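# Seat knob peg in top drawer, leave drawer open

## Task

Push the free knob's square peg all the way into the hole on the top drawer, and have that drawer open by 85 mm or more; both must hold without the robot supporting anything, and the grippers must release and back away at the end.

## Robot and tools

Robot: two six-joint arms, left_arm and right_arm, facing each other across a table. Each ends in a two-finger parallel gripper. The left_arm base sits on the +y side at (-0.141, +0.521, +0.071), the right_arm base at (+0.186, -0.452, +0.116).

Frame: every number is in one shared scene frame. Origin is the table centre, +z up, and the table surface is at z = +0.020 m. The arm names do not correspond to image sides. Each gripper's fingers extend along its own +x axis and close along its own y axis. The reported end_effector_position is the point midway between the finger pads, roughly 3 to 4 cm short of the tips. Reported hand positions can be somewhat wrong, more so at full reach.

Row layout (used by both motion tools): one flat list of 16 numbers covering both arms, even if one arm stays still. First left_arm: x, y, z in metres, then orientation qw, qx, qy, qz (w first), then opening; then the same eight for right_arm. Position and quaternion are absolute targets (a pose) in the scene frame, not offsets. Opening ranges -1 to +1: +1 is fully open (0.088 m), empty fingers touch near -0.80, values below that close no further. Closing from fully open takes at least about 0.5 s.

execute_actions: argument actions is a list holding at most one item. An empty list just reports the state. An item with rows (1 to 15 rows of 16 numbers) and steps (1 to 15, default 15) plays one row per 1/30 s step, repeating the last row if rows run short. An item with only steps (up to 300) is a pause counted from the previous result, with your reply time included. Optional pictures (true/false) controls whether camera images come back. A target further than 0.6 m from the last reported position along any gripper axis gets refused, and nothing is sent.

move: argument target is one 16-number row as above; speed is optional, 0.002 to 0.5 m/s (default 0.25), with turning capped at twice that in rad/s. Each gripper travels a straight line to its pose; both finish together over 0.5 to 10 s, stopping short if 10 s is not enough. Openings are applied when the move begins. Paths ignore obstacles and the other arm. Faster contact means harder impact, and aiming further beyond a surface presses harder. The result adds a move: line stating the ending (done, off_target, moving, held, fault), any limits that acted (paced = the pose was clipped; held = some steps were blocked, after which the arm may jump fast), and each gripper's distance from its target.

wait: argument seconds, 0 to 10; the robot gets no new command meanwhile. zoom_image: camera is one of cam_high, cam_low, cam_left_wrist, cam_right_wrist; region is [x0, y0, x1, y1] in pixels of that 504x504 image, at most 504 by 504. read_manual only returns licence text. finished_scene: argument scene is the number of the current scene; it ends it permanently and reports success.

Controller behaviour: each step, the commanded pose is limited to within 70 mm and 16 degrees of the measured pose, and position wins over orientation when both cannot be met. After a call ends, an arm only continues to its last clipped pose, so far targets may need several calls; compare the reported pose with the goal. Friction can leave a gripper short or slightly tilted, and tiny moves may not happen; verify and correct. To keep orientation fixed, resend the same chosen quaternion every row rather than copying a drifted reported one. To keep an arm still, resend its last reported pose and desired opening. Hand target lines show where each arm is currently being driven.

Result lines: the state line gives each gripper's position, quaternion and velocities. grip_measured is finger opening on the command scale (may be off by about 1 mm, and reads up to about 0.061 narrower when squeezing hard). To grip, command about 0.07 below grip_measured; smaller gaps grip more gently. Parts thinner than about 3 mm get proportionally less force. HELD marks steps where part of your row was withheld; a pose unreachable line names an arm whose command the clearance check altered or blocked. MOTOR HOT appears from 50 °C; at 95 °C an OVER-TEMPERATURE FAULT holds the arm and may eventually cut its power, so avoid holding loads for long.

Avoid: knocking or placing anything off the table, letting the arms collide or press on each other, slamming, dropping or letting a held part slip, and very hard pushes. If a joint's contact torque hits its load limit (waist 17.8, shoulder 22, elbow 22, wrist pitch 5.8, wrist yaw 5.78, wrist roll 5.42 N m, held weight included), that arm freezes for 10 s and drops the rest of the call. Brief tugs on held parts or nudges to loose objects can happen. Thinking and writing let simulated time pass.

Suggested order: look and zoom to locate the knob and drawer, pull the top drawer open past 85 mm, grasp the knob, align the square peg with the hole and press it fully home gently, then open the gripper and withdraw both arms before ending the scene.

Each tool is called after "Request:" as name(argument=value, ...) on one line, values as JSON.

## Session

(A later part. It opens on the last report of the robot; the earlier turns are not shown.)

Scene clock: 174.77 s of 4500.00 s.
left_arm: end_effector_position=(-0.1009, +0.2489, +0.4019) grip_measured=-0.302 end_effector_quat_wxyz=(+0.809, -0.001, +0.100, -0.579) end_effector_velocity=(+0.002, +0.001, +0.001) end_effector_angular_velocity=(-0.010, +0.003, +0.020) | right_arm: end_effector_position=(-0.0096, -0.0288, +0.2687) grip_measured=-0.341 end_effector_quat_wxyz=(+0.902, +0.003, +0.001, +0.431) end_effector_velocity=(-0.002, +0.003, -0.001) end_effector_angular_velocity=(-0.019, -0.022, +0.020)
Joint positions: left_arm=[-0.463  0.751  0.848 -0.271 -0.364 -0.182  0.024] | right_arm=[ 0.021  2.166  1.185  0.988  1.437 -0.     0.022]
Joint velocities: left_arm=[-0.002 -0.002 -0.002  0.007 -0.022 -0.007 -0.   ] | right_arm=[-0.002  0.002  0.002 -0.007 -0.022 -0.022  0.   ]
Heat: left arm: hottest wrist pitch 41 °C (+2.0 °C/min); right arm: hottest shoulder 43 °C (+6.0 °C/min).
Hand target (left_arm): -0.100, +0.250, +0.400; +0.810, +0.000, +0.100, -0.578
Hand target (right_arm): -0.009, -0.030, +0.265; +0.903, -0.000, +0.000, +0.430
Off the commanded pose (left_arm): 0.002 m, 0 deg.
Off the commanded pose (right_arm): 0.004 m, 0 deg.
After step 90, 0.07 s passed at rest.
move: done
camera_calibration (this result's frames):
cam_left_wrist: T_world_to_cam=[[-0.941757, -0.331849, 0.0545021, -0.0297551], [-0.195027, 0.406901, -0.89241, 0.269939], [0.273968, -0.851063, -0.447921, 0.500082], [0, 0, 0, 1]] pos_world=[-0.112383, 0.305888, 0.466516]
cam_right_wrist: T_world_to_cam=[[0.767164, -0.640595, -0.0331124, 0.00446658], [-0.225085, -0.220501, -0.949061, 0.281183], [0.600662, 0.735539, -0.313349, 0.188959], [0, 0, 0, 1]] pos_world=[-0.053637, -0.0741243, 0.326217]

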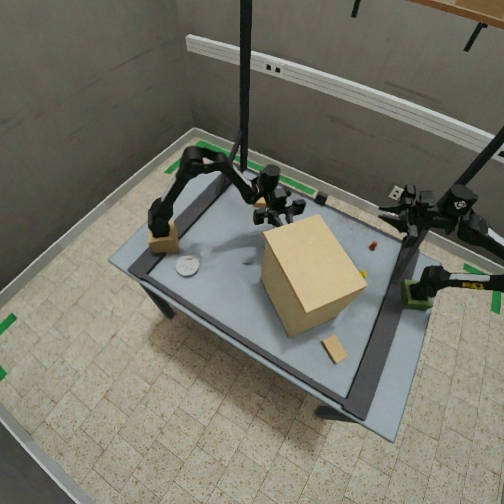

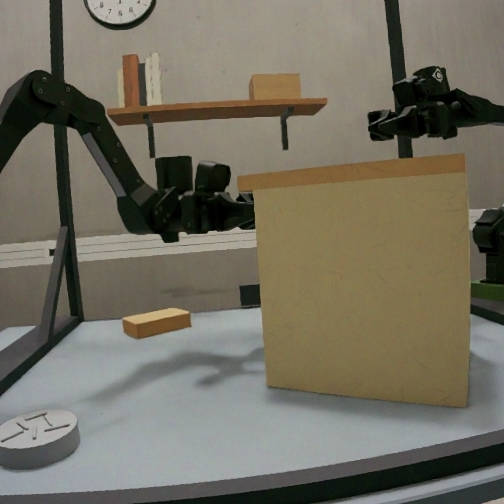

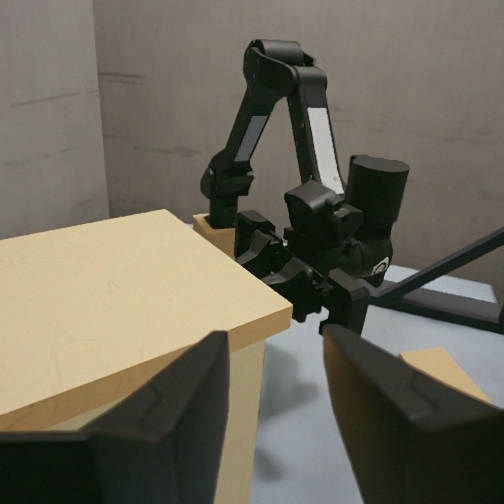

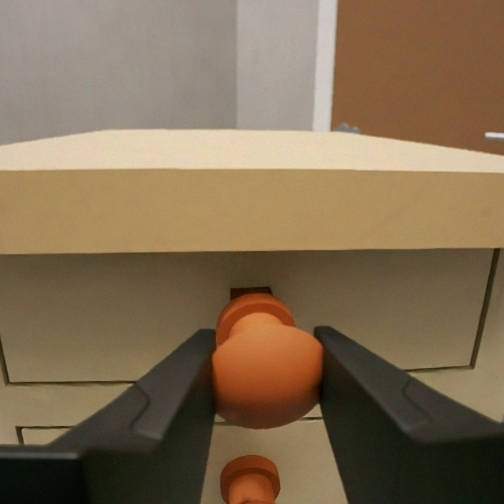

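Request:
move(target=[-0.1,0.25,0.40,0.814,0,0.1,-0.581,-0.3,-0.0095,-0.030,0.2625,0.9026,-0.0158,-0.0075,0.4305,-0.42], speed=0.008)

Request:
zoom_image(camera="cam_right_wrist", region=[180,220,320,320])

Scene clock: 183.57 s of 4500.00 s.
left_arm: end_effector_position=(-0.1009, +0.2489, +0.4020) grip_measured=-0.302 end_effector_quat_wxyz=(+0.809, -0.001, +0.100, -0.579) end_effector_velocity=(+0.005, +0.002, -0.002) end_effector_angular_velocity=(+0.009, -0.014, +0.032) | right_arm: end_effector_position=(-0.0097, -0.0286, +0.2672) grip_measured=-0.341 end_effector_quat_wxyz=(+0.902, -0.009, -0.005, +0.431) end_effector_velocity=(+0.002, -0.001, -0.000) end_effector_angular_velocity=(-0.010, -0.011, -0.010)
Joint positions: left_arm=[-0.463  0.751  0.848 -0.27  -0.364 -0.182  0.024] | right_arm=[ 0.021  2.171  1.185  0.995  1.437 -0.03   0.022]
Joint velocities: left_arm=[-0.002 -0.002 -0.002 -0.007 -0.037  0.007 -0.   ] | right_arm=[-0.002 -0.002 -0.002 -0.007  0.007 -0.007 -0.   ]
Heat: left arm: hottest wrist pitch 41 °C (+4.1 °C/min); right arm: hottest shoulder 42 °C (+4.1 °C/min).
Hand target (left_arm): -0.100, +0.250, +0.400; +0.810, -0.000, +0.099, -0.578
Hand target (right_arm): -0.009, -0.030, +0.263; +0.903, -0.016, -0.007, +0.430
Off the commanded pose (left_arm): 0.002 m, 0 deg.
Off the commanded pose (right_arm): 0.005 m, 1 deg.
After step 90, 2.90 s passed at rest.
move: done
camera_calibration (this result's frames):
cam_left_wrist: T_world_to_cam=[[-0.941756, -0.331828, 0.0546462, -0.0298275], [-0.195043, 0.406561, -0.892562, 0.270158], [0.27396, -0.851233, -0.447602, 0.500019], [0, 0, 0, 1]] pos_world=[-0.112383, 0.305899, 0.466573]
cam_right_wrist: T_world_to_cam=[[0.767318, -0.641242, -0.00564057, -0.00276617], [-0.204702, -0.236594, -0.9498, 0.279738], [0.607718, 0.729953, -0.312806, 0.188237], [0, 0, 0, 1]] pos_world=[-0.0550095, -0.0729937, 0.324561]

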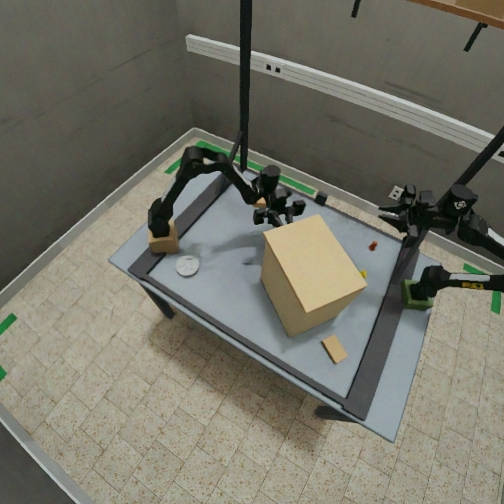

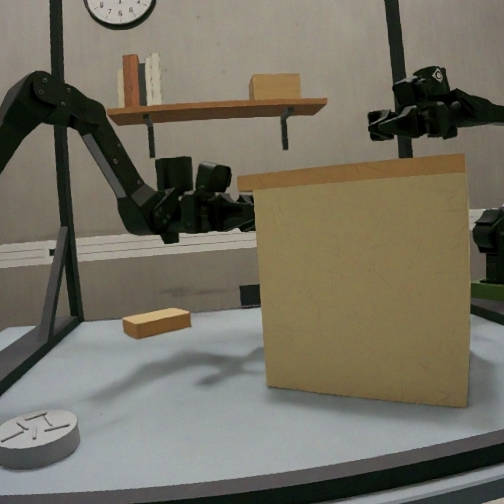

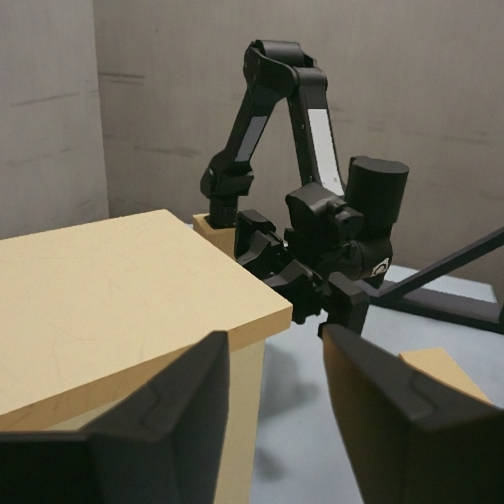

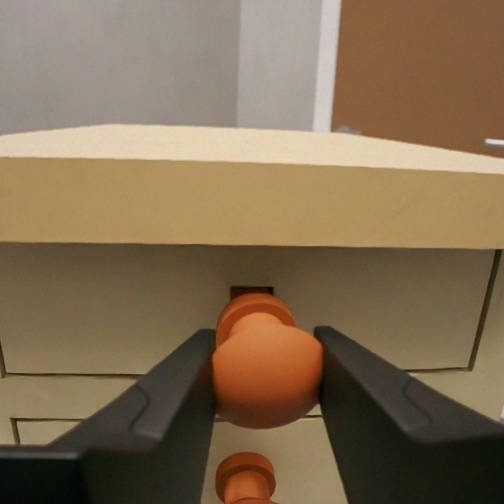

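Region (180, 220, 320, 320) of cam_right_wrist's 504x504 image, scaled by 3.600, with more detail than that image has; it fills the top 360 rows of this view, and the rest is white.

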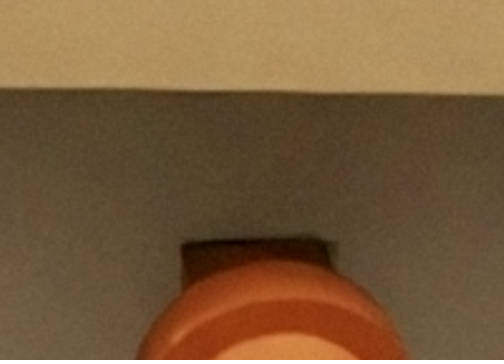

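Request:
move(target=[-0.1,0.25,0.40,0.814,0,0.1,-0.581,-0.3,-0.0035,-0.0225,0.2617,0.9026,-0.022,-0.0105,0.4305,-0.42], speed=0.006)

Request:
zoom_image(camera="cam_right_wrist", region=[180,220,320,320])

Scene clock: 193.93 s of 4500.00 s.
left_arm: end_effector_position=(-0.1009, +0.2489, +0.4020) grip_measured=-0.302 end_effector_quat_wxyz=(+0.809, -0.001, +0.100, -0.579) end_effector_velocity=(+0.000, +0.000, +0.001) end_effector_angular_velocity=(-0.010, +0.006, +0.006) | right_arm: end_effector_position=(-0.0058, -0.0244, +0.2658) grip_measured=-0.341 end_effector_quat_wxyz=(+0.902, -0.017, -0.009, +0.431) end_effector_velocity=(-0.001, +0.002, -0.000) end_effector_angular_velocity=(-0.010, -0.011, +0.020)
Joint positions: left_arm=[-0.463  0.751  0.848 -0.27  -0.364 -0.182  0.024] | right_arm=[ 0.007  2.175  1.185  0.997  1.422 -0.044  0.022]
Joint velocities: left_arm=[-0.002 -0.002 -0.002  0.007 -0.007 -0.007 -0.001] | right_arm=[-0.002 -0.002 -0.002 -0.007 -0.022 -0.007 -0.   ]
Heat: left arm: hottest wrist pitch 41 °C (+3.0 °C/min); right arm: hottest shoulder 42 °C (+2.0 °C/min).
Hand target (left_arm): -0.100, +0.250, +0.400; +0.810, +0.000, +0.100, -0.578
Hand target (right_arm): -0.004, -0.022, +0.262; +0.902, -0.022, -0.010, +0.430
Off the commanded pose (left_arm): 0.002 m, 0 deg.
Off the commanded pose (right_arm): 0.005 m, 1 deg.
After step 90, 4.83 s passed at rest.
move: done
camera_calibration (this result's frames):
cam_left_wrist: T_world_to_cam=[[-0.941756, -0.331828, 0.0546462, -0.0298275], [-0.195043, 0.406561, -0.892562, 0.270158], [0.27396, -0.851233, -0.447602, 0.500019], [0, 0, 0, 1]] pos_world=[-0.112383, 0.305899, 0.466573]
cam_right_wrist: T_world_to_cam=[[0.76825, -0.640053, 0.011136, -0.00751389], [-0.192095, -0.247094, -0.94976, 0.27993], [0.610649, 0.727514, -0.31278, 0.182238], [0, 0, 0, 1]] pos_world=[-0.0517377, -0.0682209, 0.322951]

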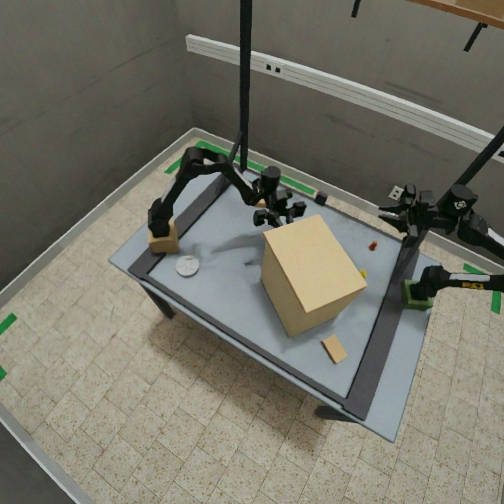

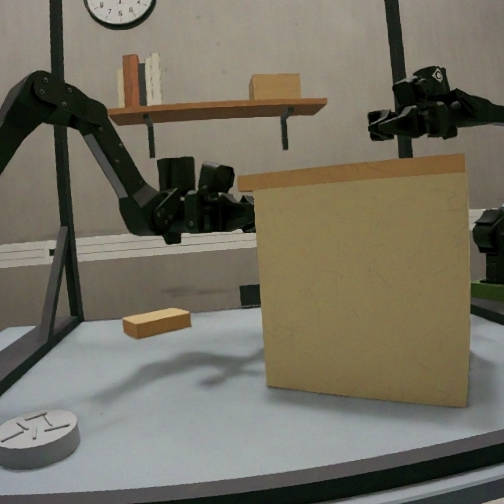

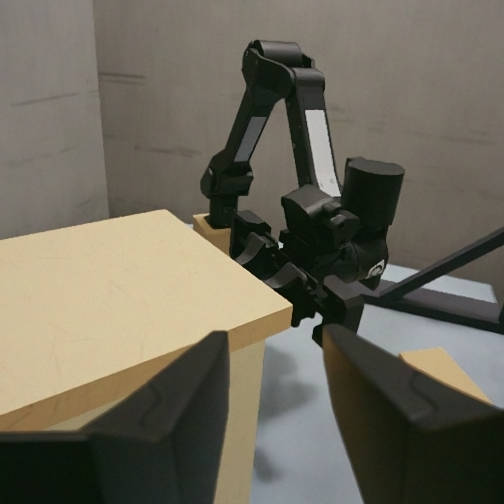

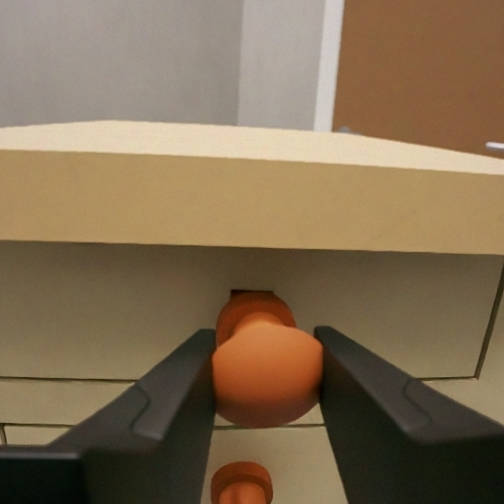

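Region (180, 220, 320, 320) of cam_right_wrist's 504x504 image, scaled by 3.600, with more detail than that image has; it fills the top 360 rows of this view, and the rest is white.

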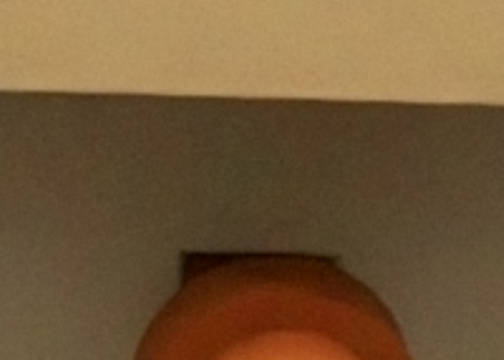

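Entered. Continue.

Request:
move(target=[-0.1,0.25,0.40,0.814,0,0.1,-0.581,-0.3,0.0025,-0.0135,0.266,0.9026,-0.018,-0.009,0.4305,-0.44], speed=0.01)

Request:
move(target=[-0.1,0.25,0.40,0.814,0,0.1,-0.581,-0.3,0.0085,-0.0053,0.266,0.9026,-0.018,-0.009,0.4305,-0.44], speed=0.01)

Scene clock: 199.43 s of 4500.00 s.
left_arm: end_effector_position=(-0.1009, +0.2489, +0.4020) grip_measured=-0.302 end_effector_quat_wxyz=(+0.809, -0.001, +0.100, -0.579) end_effector_velocity=(+0.003, +0.002, +0.002) end_effector_angular_velocity=(-0.015, +0.004, +0.020) | right_arm: end_effector_position=(-0.0026, -0.0202, +0.2654) grip_measured=-0.341 end_effector_quat_wxyz=(+0.900, -0.019, -0.009, +0.434) end_effector_velocity=(-0.000, +0.001, +0.002) end_effector_angular_velocity=(+0.005, +0.002, +0.005)
Joint positions: left_arm=[-0.463  0.751  0.848 -0.27  -0.364 -0.182  0.024] | right_arm=[-0.006  2.175  1.185  0.991  1.403 -0.044  0.022]
Joint velocities: left_arm=[-0.002 -0.007 -0.002  0.007 -0.022 -0.007 -0.   ] | right_arm=[-0.002 -0.002  0.002  0.007 -0.007 -0.007 -0.   ]
Heat: left arm: hottest wrist pitch 42 °C (+3.1 °C/min); right arm: hottest shoulder 41 °C (+0.0 °C/min).
Hand target (left_arm): -0.100, +0.250, +0.400; +0.810, +0.000, +0.100, -0.578
Hand target (right_arm): +0.003, -0.014, +0.266; +0.902, -0.018, -0.009, +0.430
Off the commanded pose (left_arm): 0.002 m, 0 deg.
Off the commanded pose (right_arm): 0.008 m, 1 deg.
After step 90, 0.90 s passed at rest.
move: done
camera_calibration (this result's frames):
cam_left_wrist: T_world_to_cam=[[-0.941756, -0.331828, 0.0546462, -0.0298275], [-0.195043, 0.406561, -0.892562, 0.270158], [0.27396, -0.851233, -0.447602, 0.500019], [0, 0, 0, 1]] pos_world=[-0.112383, 0.305899, 0.466573]
cam_right_wrist: T_world_to_cam=[[0.772338, -0.635009, 0.0160549, -0.00839834], [-0.18726, -0.251763, -0.949499, 0.281073], [0.606982, 0.730328, -0.313358, 0.177331], [0, 0, 0, 1]] pos_world=[-0.0485165, -0.0640786, 0.322582]

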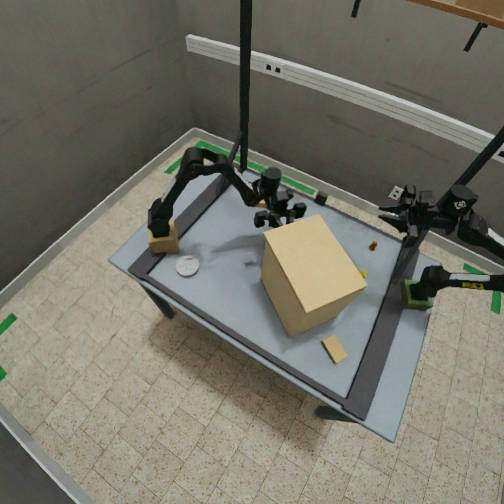

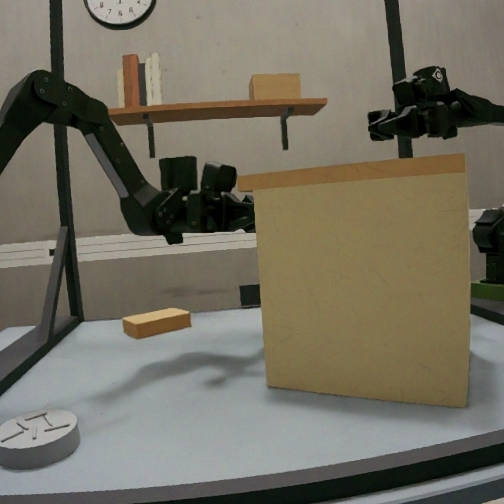

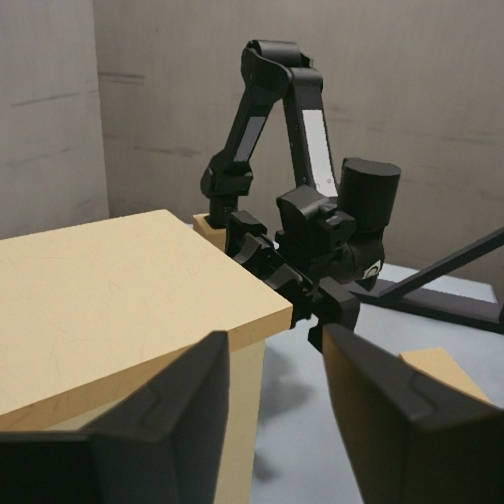

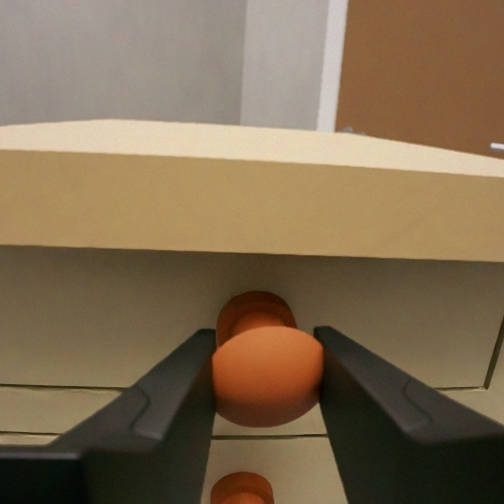

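Scene clock: 201.50 s of 4500.00 s.
left_arm: end_effector_position=(-0.1009, +0.2489, +0.4020) grip_measured=-0.302 end_effector_quat_wxyz=(+0.809, -0.001, +0.100, -0.579) end_effector_velocity=(+0.004, +0.002, -0.002) end_effector_angular_velocity=(+0.005, +0.003, +0.025) | right_arm: end_effector_position=(-0.0011, -0.0176, +0.2659) grip_measured=-0.341 end_effector_quat_wxyz=(+0.900, -0.019, -0.009, +0.435) end_effector_velocity=(+0.000, +0.001, -0.002) end_effector_angular_velocity=(-0.005, -0.002, +0.005)
Joint positions: left_arm=[-0.463  0.751  0.848 -0.27  -0.364 -0.182  0.024] | right_arm=[-0.013  2.175  1.189  0.987  1.393 -0.044  0.022]
Joint velocities: left_arm=[ 0.002 -0.002 -0.002 -0.007 -0.022 -0.007 -0.   ] | right_arm=[-0.002  0.002 -0.002 -0.007 -0.007  0.007 -0.   ]
Heat: left arm: hottest wrist pitch 42 °C (+3.0 °C/min); right arm: hottest shoulder 41 °C (+0.0 °C/min).
Hand target (left_arm): -0.100, +0.250, +0.400; +0.810, +0.000, +0.100, -0.578
Hand target (right_arm): +0.009, -0.006, +0.266; +0.902, -0.018, -0.009, +0.430
Off the commanded pose (left_arm): 0.002 m, 0 deg.
Off the commanded pose (right_arm): 0.016 m, 1 deg.
move: off_target (right_arm)
camera_calibration (this result's frames):
cam_left_wrist: T_world_to_cam=[[-0.941756, -0.331828, 0.0546462, -0.0298275], [-0.195043, 0.406561, -0.892562, 0.270158], [0.27396, -0.851233, -0.447602, 0.500019], [0, 0, 0, 1]] pos_world=[-0.112383, 0.305899, 0.466573]
cam_right_wrist: T_world_to_cam=[[0.773781, -0.63323, 0.0168099, -0.00809848], [-0.186194, -0.252725, -0.949453, 0.282514], [0.605471, 0.731539, -0.313458, 0.174752], [0, 0, 0, 1]] pos_world=[-0.0469385, -0.0615677, 0.323148]

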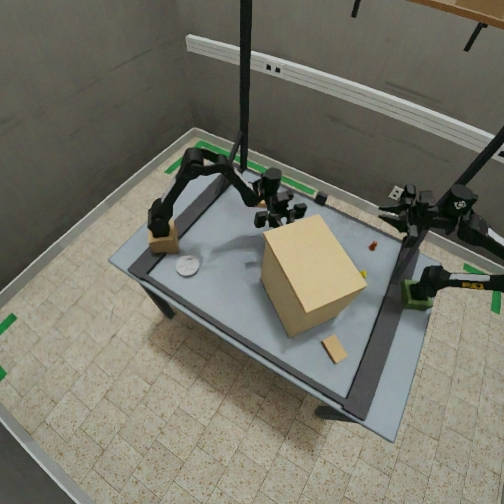

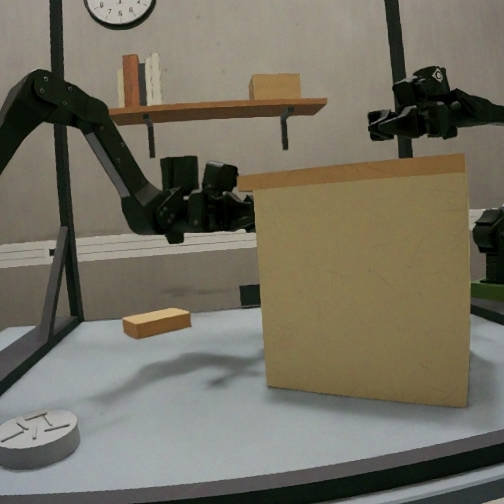

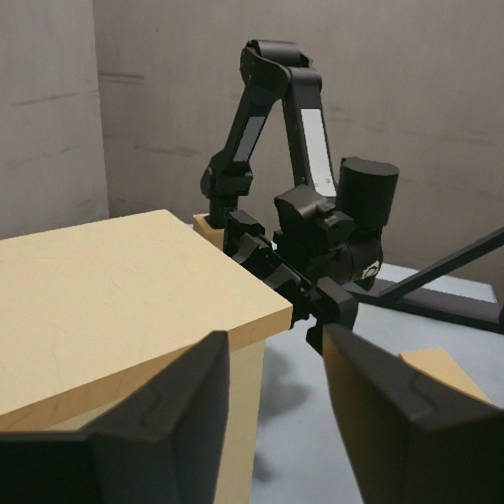

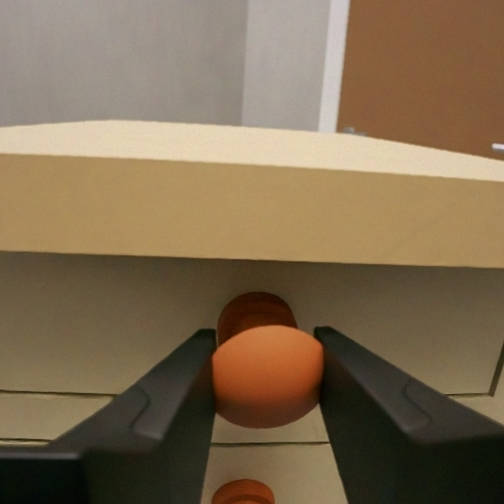

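12.6 mm in so far; push more.

Request:
move(target=[-0.1,0.25,0.40,0.814,0,0.1,-0.581,-0.3,0.0115,-0.0005,0.266,0.9026,-0.018,-0.009,0.4305,-0.46], speed=0.01)

Request:
move(target=[-0.1,0.25,0.40,0.814,0,0.1,-0.581,-0.3,0.0145,0.0036,0.266,0.9026,-0.018,-0.009,0.4305,-0.46], speed=0.01)

Scene clock: 207.30 s of 4500.00 s.
left_arm: end_effector_position=(-0.1009, +0.2489, +0.4020) grip_measured=-0.302 end_effector_quat_wxyz=(+0.809, -0.001, +0.100, -0.579) end_effector_velocity=(-0.001, +0.001, -0.002) end_effector_angular_velocity=(-0.004, +0.033, +0.006) | right_arm: end_effector_position=(-0.0013, -0.0169, +0.2664) grip_measured=-0.341 end_effector_quat_wxyz=(+0.900, -0.020, -0.010, +0.436) end_effector_velocity=(+0.001, +0.001, -0.000) end_effector_angular_velocity=(-0.010, -0.011, +0.005)
Joint positions: left_arm=[-0.463  0.751  0.848 -0.27  -0.364 -0.182  0.024] | right_arm=[-0.013  2.175  1.192  0.984  1.392 -0.044  0.022]
Joint velocities: left_arm=[-0.007 -0.002 -0.002 -0.007 -0.007 -0.037 -0.   ] | right_arm=[-0.002 -0.002 -0.002 -0.007 -0.007 -0.007  0.   ]
Heat: left arm: hottest wrist pitch 42 °C (+3.0 °C/min); right arm: hottest shoulder 41 °C (-1.0 °C/min).
Hand target (left_arm): -0.100, +0.250, +0.400; +0.810, +0.000, +0.100, -0.578
Hand target (right_arm): +0.012, -0.002, +0.266; +0.902, -0.018, -0.009, +0.430
Off the commanded pose (left_arm): 0.002 m, 0 deg.
Off the commanded pose (right_arm): 0.021 m, 1 deg.
After step 90, 0.47 s passed at rest.
move: off_target (right_arm)
camera_calibration (this result's frames):
cam_left_wrist: T_world_to_cam=[[-0.941756, -0.331828, 0.0546462, -0.0298275], [-0.195043, 0.406561, -0.892562, 0.270158], [0.27396, -0.851233, -0.447602, 0.500019], [0, 0, 0, 1]] pos_world=[-0.112383, 0.305899, 0.466573]
cam_right_wrist: T_world_to_cam=[[0.774501, -0.632339, 0.0171865, -0.0076197], [-0.185664, -0.253209, -0.949428, 0.283067], [0.604713, 0.732142, -0.313513, 0.174553], [0, 0, 0, 1]] pos_world=[-0.0470979, -0.060941, 0.323608]

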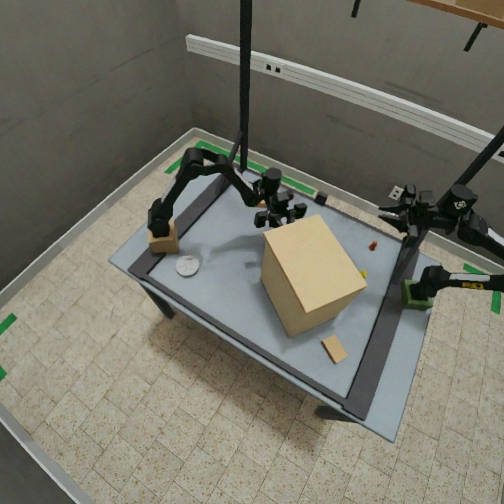

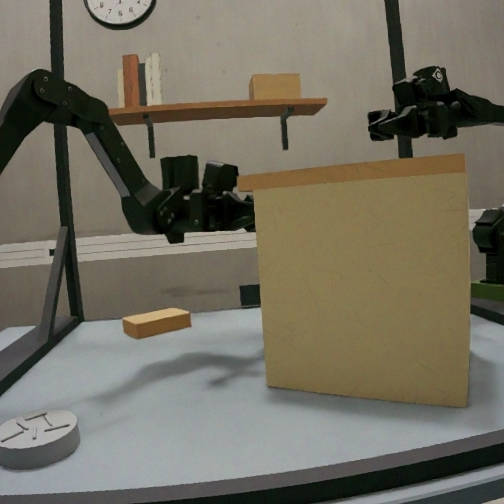

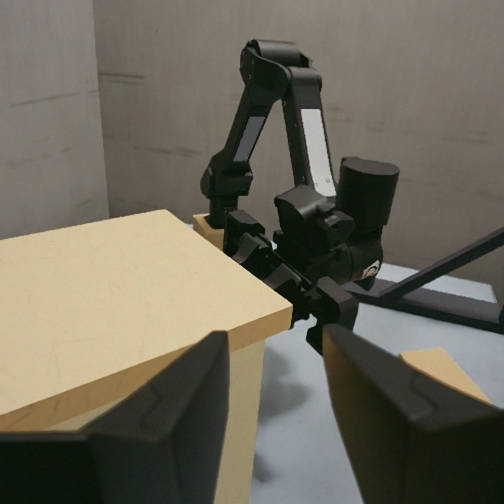

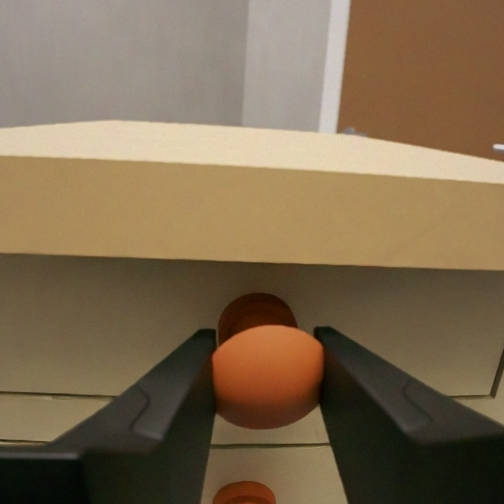

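Scene clock: 210.10 s of 4500.00 s.
left_arm: end_effector_position=(-0.1009, +0.2489, +0.4020) grip_measured=-0.302 end_effector_quat_wxyz=(+0.809, -0.001, +0.100, -0.579) end_effector_velocity=(+0.006, +0.002, -0.002) end_effector_angular_velocity=(+0.005, +0.000, +0.040) | right_arm: end_effector_position=(-0.0018, -0.0165, +0.2663) grip_measured=-0.341 end_effector_quat_wxyz=(+0.899, -0.020, -0.010, +0.437) end_effector_velocity=(+0.002, -0.001, -0.000) end_effector_angular_velocity=(-0.010, -0.011, -0.010)
Joint positions: left_arm=[-0.463  0.751  0.848 -0.27  -0.364 -0.182  0.024] | right_arm=[-0.013  2.176  1.192  0.983  1.388 -0.044  0.022]
Joint velocities: left_arm=[ 0.002 -0.002 -0.002 -0.007 -0.037 -0.007 -0.   ] | right_arm=[-0.002 -0.002 -0.002 -0.007  0.007 -0.007 -0.   ]
Heat: left arm: hottest wrist pitch 42 °C (+2.0 °C/min); right arm: hottest shoulder 41 °C (-1.0 °C/min).
Hand target (left_arm): -0.100, +0.250, +0.400; +0.810, +0.000, +0.100, -0.578
Hand target (right_arm): +0.015, +0.002, +0.266; +0.902, -0.018, -0.009, +0.430
Off the commanded pose (left_arm): 0.002 m, 0 deg.
Off the commanded pose (right_arm): 0.026 m, 1 deg.
move: off_target (right_arm)
camera_calibration (this result's frames):
cam_left_wrist: T_world_to_cam=[[-0.941756, -0.331828, 0.0546462, -0.0298275], [-0.195043, 0.406561, -0.892562, 0.270158], [0.27396, -0.851233, -0.447602, 0.500019], [0, 0, 0, 1]] pos_world=[-0.112383, 0.305899, 0.466573]
cam_right_wrist: T_world_to_cam=[[0.776658, -0.629666, 0.0179389, -0.00710871], [-0.184313, -0.254388, -0.949376, 0.282996], [0.602354, 0.734035, -0.313628, 0.174582], [0, 0, 0, 1]] pos_world=[-0.0474792, -0.0606348, 0.323551]

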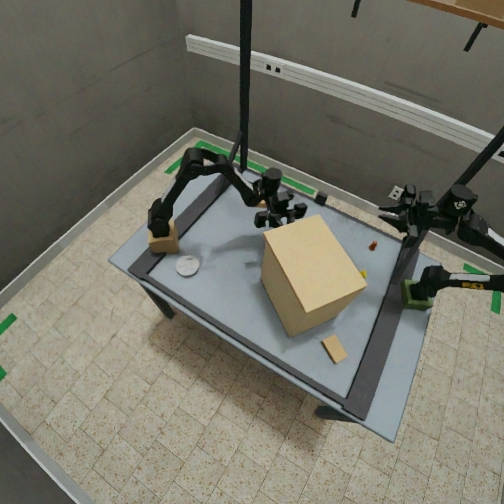

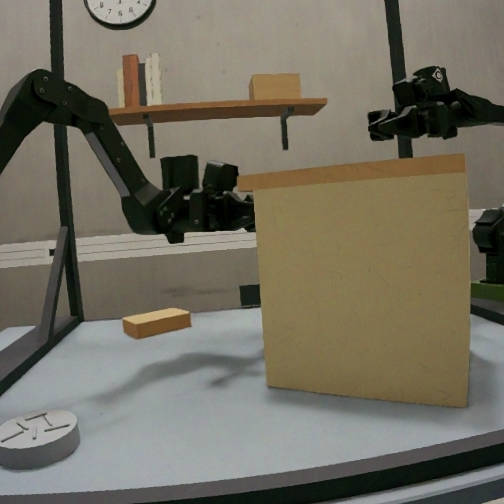

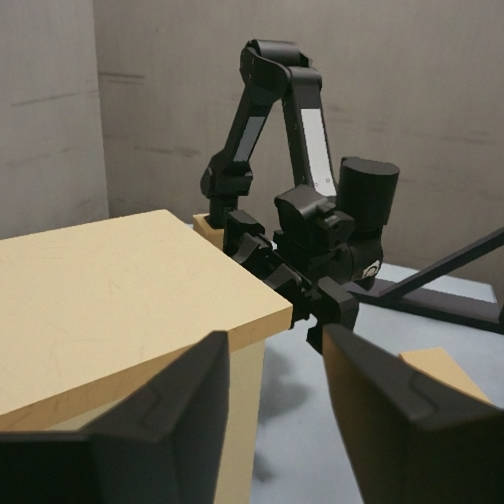

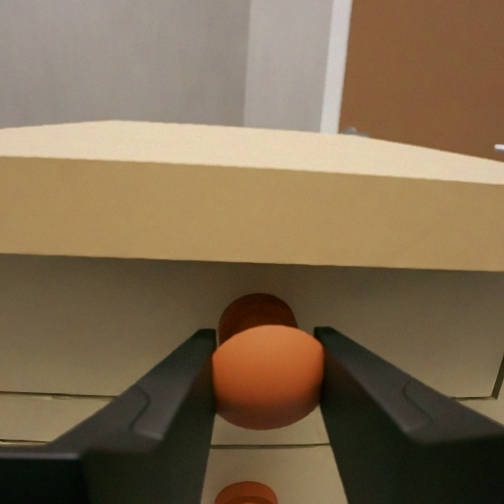

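Request:
move(target=[-0.1,0.25,0.40,0.814,0,0.1,-0.581,-0.3,-0.0018,-0.0165,0.268,0.9026,-0.018,-0.009,0.4305,0.0], speed=0.02)

Request:
move(target=[-0.1,0.25,0.40,0.814,0,0.1,-0.581,-0.3,-0.005,-0.06,0.27,0.819,0,0,0.574,0.0], speed=0.05)

Request:
zoom_image(camera="cam_right_wrist", region=[150,180,350,380])

Scene clock: 218.50 s of 4500.00 s.
left_arm: end_effector_position=(-0.1009, +0.2489, +0.4020) grip_measured=-0.302 end_effector_quat_wxyz=(+0.809, -0.001, +0.100, -0.579) end_effector_velocity=(+0.005, +0.003, -0.005) end_effector_angular_velocity=(+0.015, +0.013, +0.037) | right_arm: end_effector_position=(+0.0006, -0.0174, +0.2662) grip_measured=-0.003 end_effector_quat_wxyz=(+0.902, -0.021, -0.010, +0.431) end_effector_velocity=(-0.002, -0.000, -0.000) end_effector_angular_velocity=(-0.001, +0.001, +0.010)
Joint positions: left_arm=[-0.463  0.751  0.848 -0.27  -0.364 -0.182  0.024] | right_arm=[-0.015  2.176  1.192  0.981  1.401 -0.044  0.039]
Joint velocities: left_arm=[-0.002 -0.002 -0.002 -0.022 -0.037 -0.022 -0.   ] | right_arm=[ 0.002 -0.002 -0.002 -0.007 -0.007  0.007  0.   ]
Heat: left arm: hottest wrist pitch 42 °C (+2.0 °C/min); right arm: hottest shoulder 40 °C (-3.0 °C/min).
Hand target (left_arm): -0.100, +0.250, +0.400; +0.810, +0.000, +0.100, -0.578
Hand target (right_arm): -0.002, -0.017, +0.268; +0.902, -0.018, -0.009, +0.430
Off the commanded pose (left_arm): 0.002 m, 0 deg.
Off the commanded pose (right_arm): 0.003 m, 0 deg.
After step 90, 4.70 s passed at rest.
move: done
camera_calibration (this result's frames):
cam_left_wrist: T_world_to_cam=[[-0.941756, -0.331828, 0.0546462, -0.0298275], [-0.195043, 0.406561, -0.892562, 0.270158], [0.27396, -0.851233, -0.447602, 0.500019], [0, 0, 0, 1]] pos_world=[-0.112383, 0.305899, 0.466573]
cam_right_wrist: T_world_to_cam=[[0.766936, -0.641417, 0.0198246, -0.0102363], [-0.186974, -0.252902, -0.949253, 0.283038], [0.613881, 0.72431, -0.313888, 0.173631], [0, 0, 0, 1]] pos_world=[-0.0458177, -0.060748, 0.323378]

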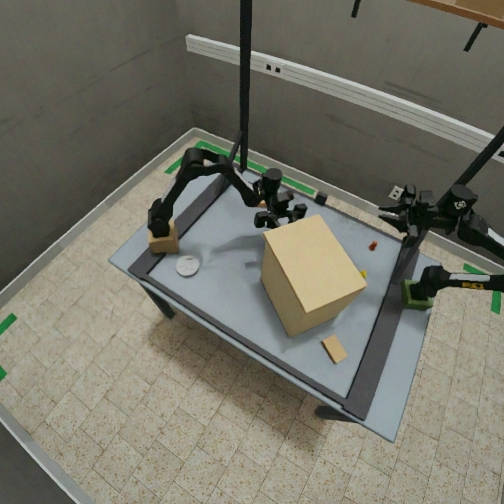

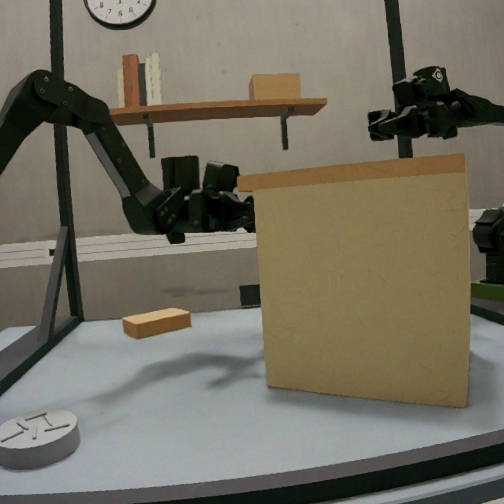

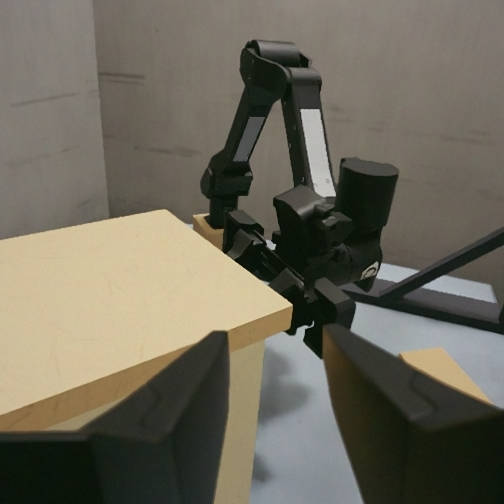

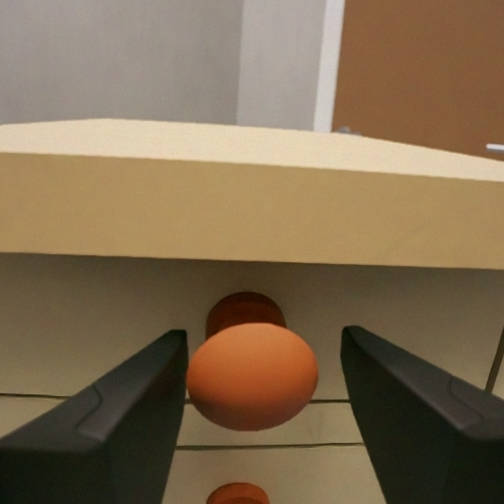

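Scene clock: 222.10 s of 4500.00 s.
left_arm: end_effector_position=(-0.1009, +0.2489, +0.4020) grip_measured=-0.302 end_effector_quat_wxyz=(+0.809, -0.001, +0.100, -0.579) end_effector_velocity=(+0.004, +0.002, -0.002) end_effector_angular_velocity=(+0.005, +0.003, +0.025) | right_arm: end_effector_position=(-0.0049, -0.0577, +0.2669) grip_measured=-0.002 end_effector_quat_wxyz=(+0.821, -0.005, -0.001, +0.571) end_effector_velocity=(-0.002, -0.001, -0.004) end_effector_angular_velocity=(-0.022, -0.025, +0.024)
Joint positions: left_arm=[-0.463  0.751  0.848 -0.27  -0.364 -0.182  0.024] | right_arm=[ 0.027  1.973  0.849  1.116  1.118 -0.003  0.039]
Joint velocities: left_arm=[ 0.002 -0.002 -0.002 -0.007 -0.022 -0.007  0.   ] | right_arm=[ 0.002 -0.007 -0.012 -0.022 -0.022 -0.007 -0.   ]
Heat: left arm: hottest wrist pitch 42 °C (+2.0 °C/min); right arm: hottest shoulder 41 °C (-2.0 °C/min).
Hand target (left_arm): -0.100, +0.250, +0.400; +0.810, +0.000, +0.100, -0.578
Hand target (right_arm): -0.005, -0.060, +0.269; +0.819, -0.000, +0.000, +0.574
Off the commanded pose (left_arm): 0.002 m, 0 deg.
Off the commanded pose (right_arm): 0.004 m, 1 deg.
move: done
camera_calibration (this result's frames):
cam_left_wrist: T_world_to_cam=[[-0.941756, -0.331828, 0.0546462, -0.0298275], [-0.195043, 0.406561, -0.892562, 0.270158], [0.27396, -0.851233, -0.447602, 0.500019], [0, 0, 0, 1]] pos_world=[-0.112383, 0.305899, 0.466573]
cam_right_wrist: T_world_to_cam=[[0.931764, -0.362664, -0.0170662, -0.00519908], [-0.130128, -0.289706, -0.948228, 0.270345], [0.338944, 0.885746, -0.31713, 0.21528], [0, 0, 0, 1]] pos_world=[-0.0329443, -0.114249, 0.324532]

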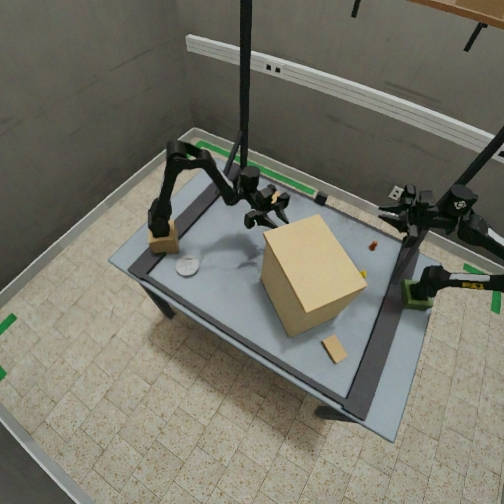

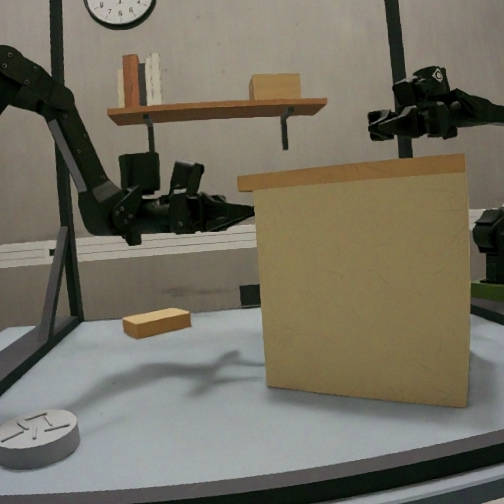

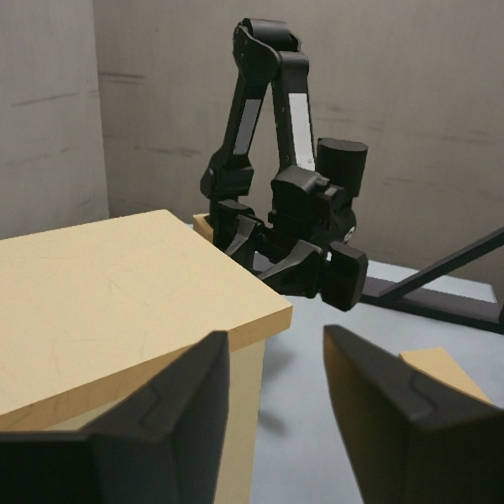

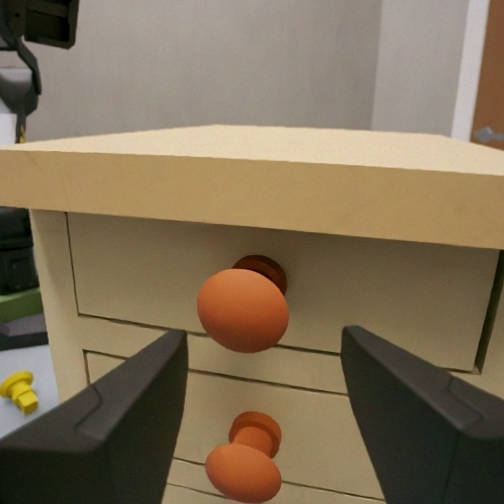

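Region (150, 180, 350, 380) of cam_right_wrist's 504x504 image, scaled by 2.520, with more detail than that image has.

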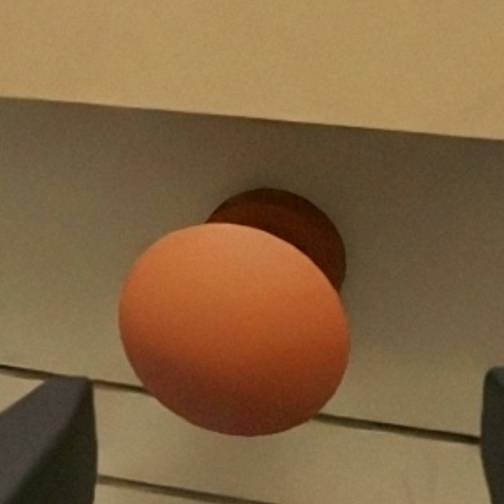

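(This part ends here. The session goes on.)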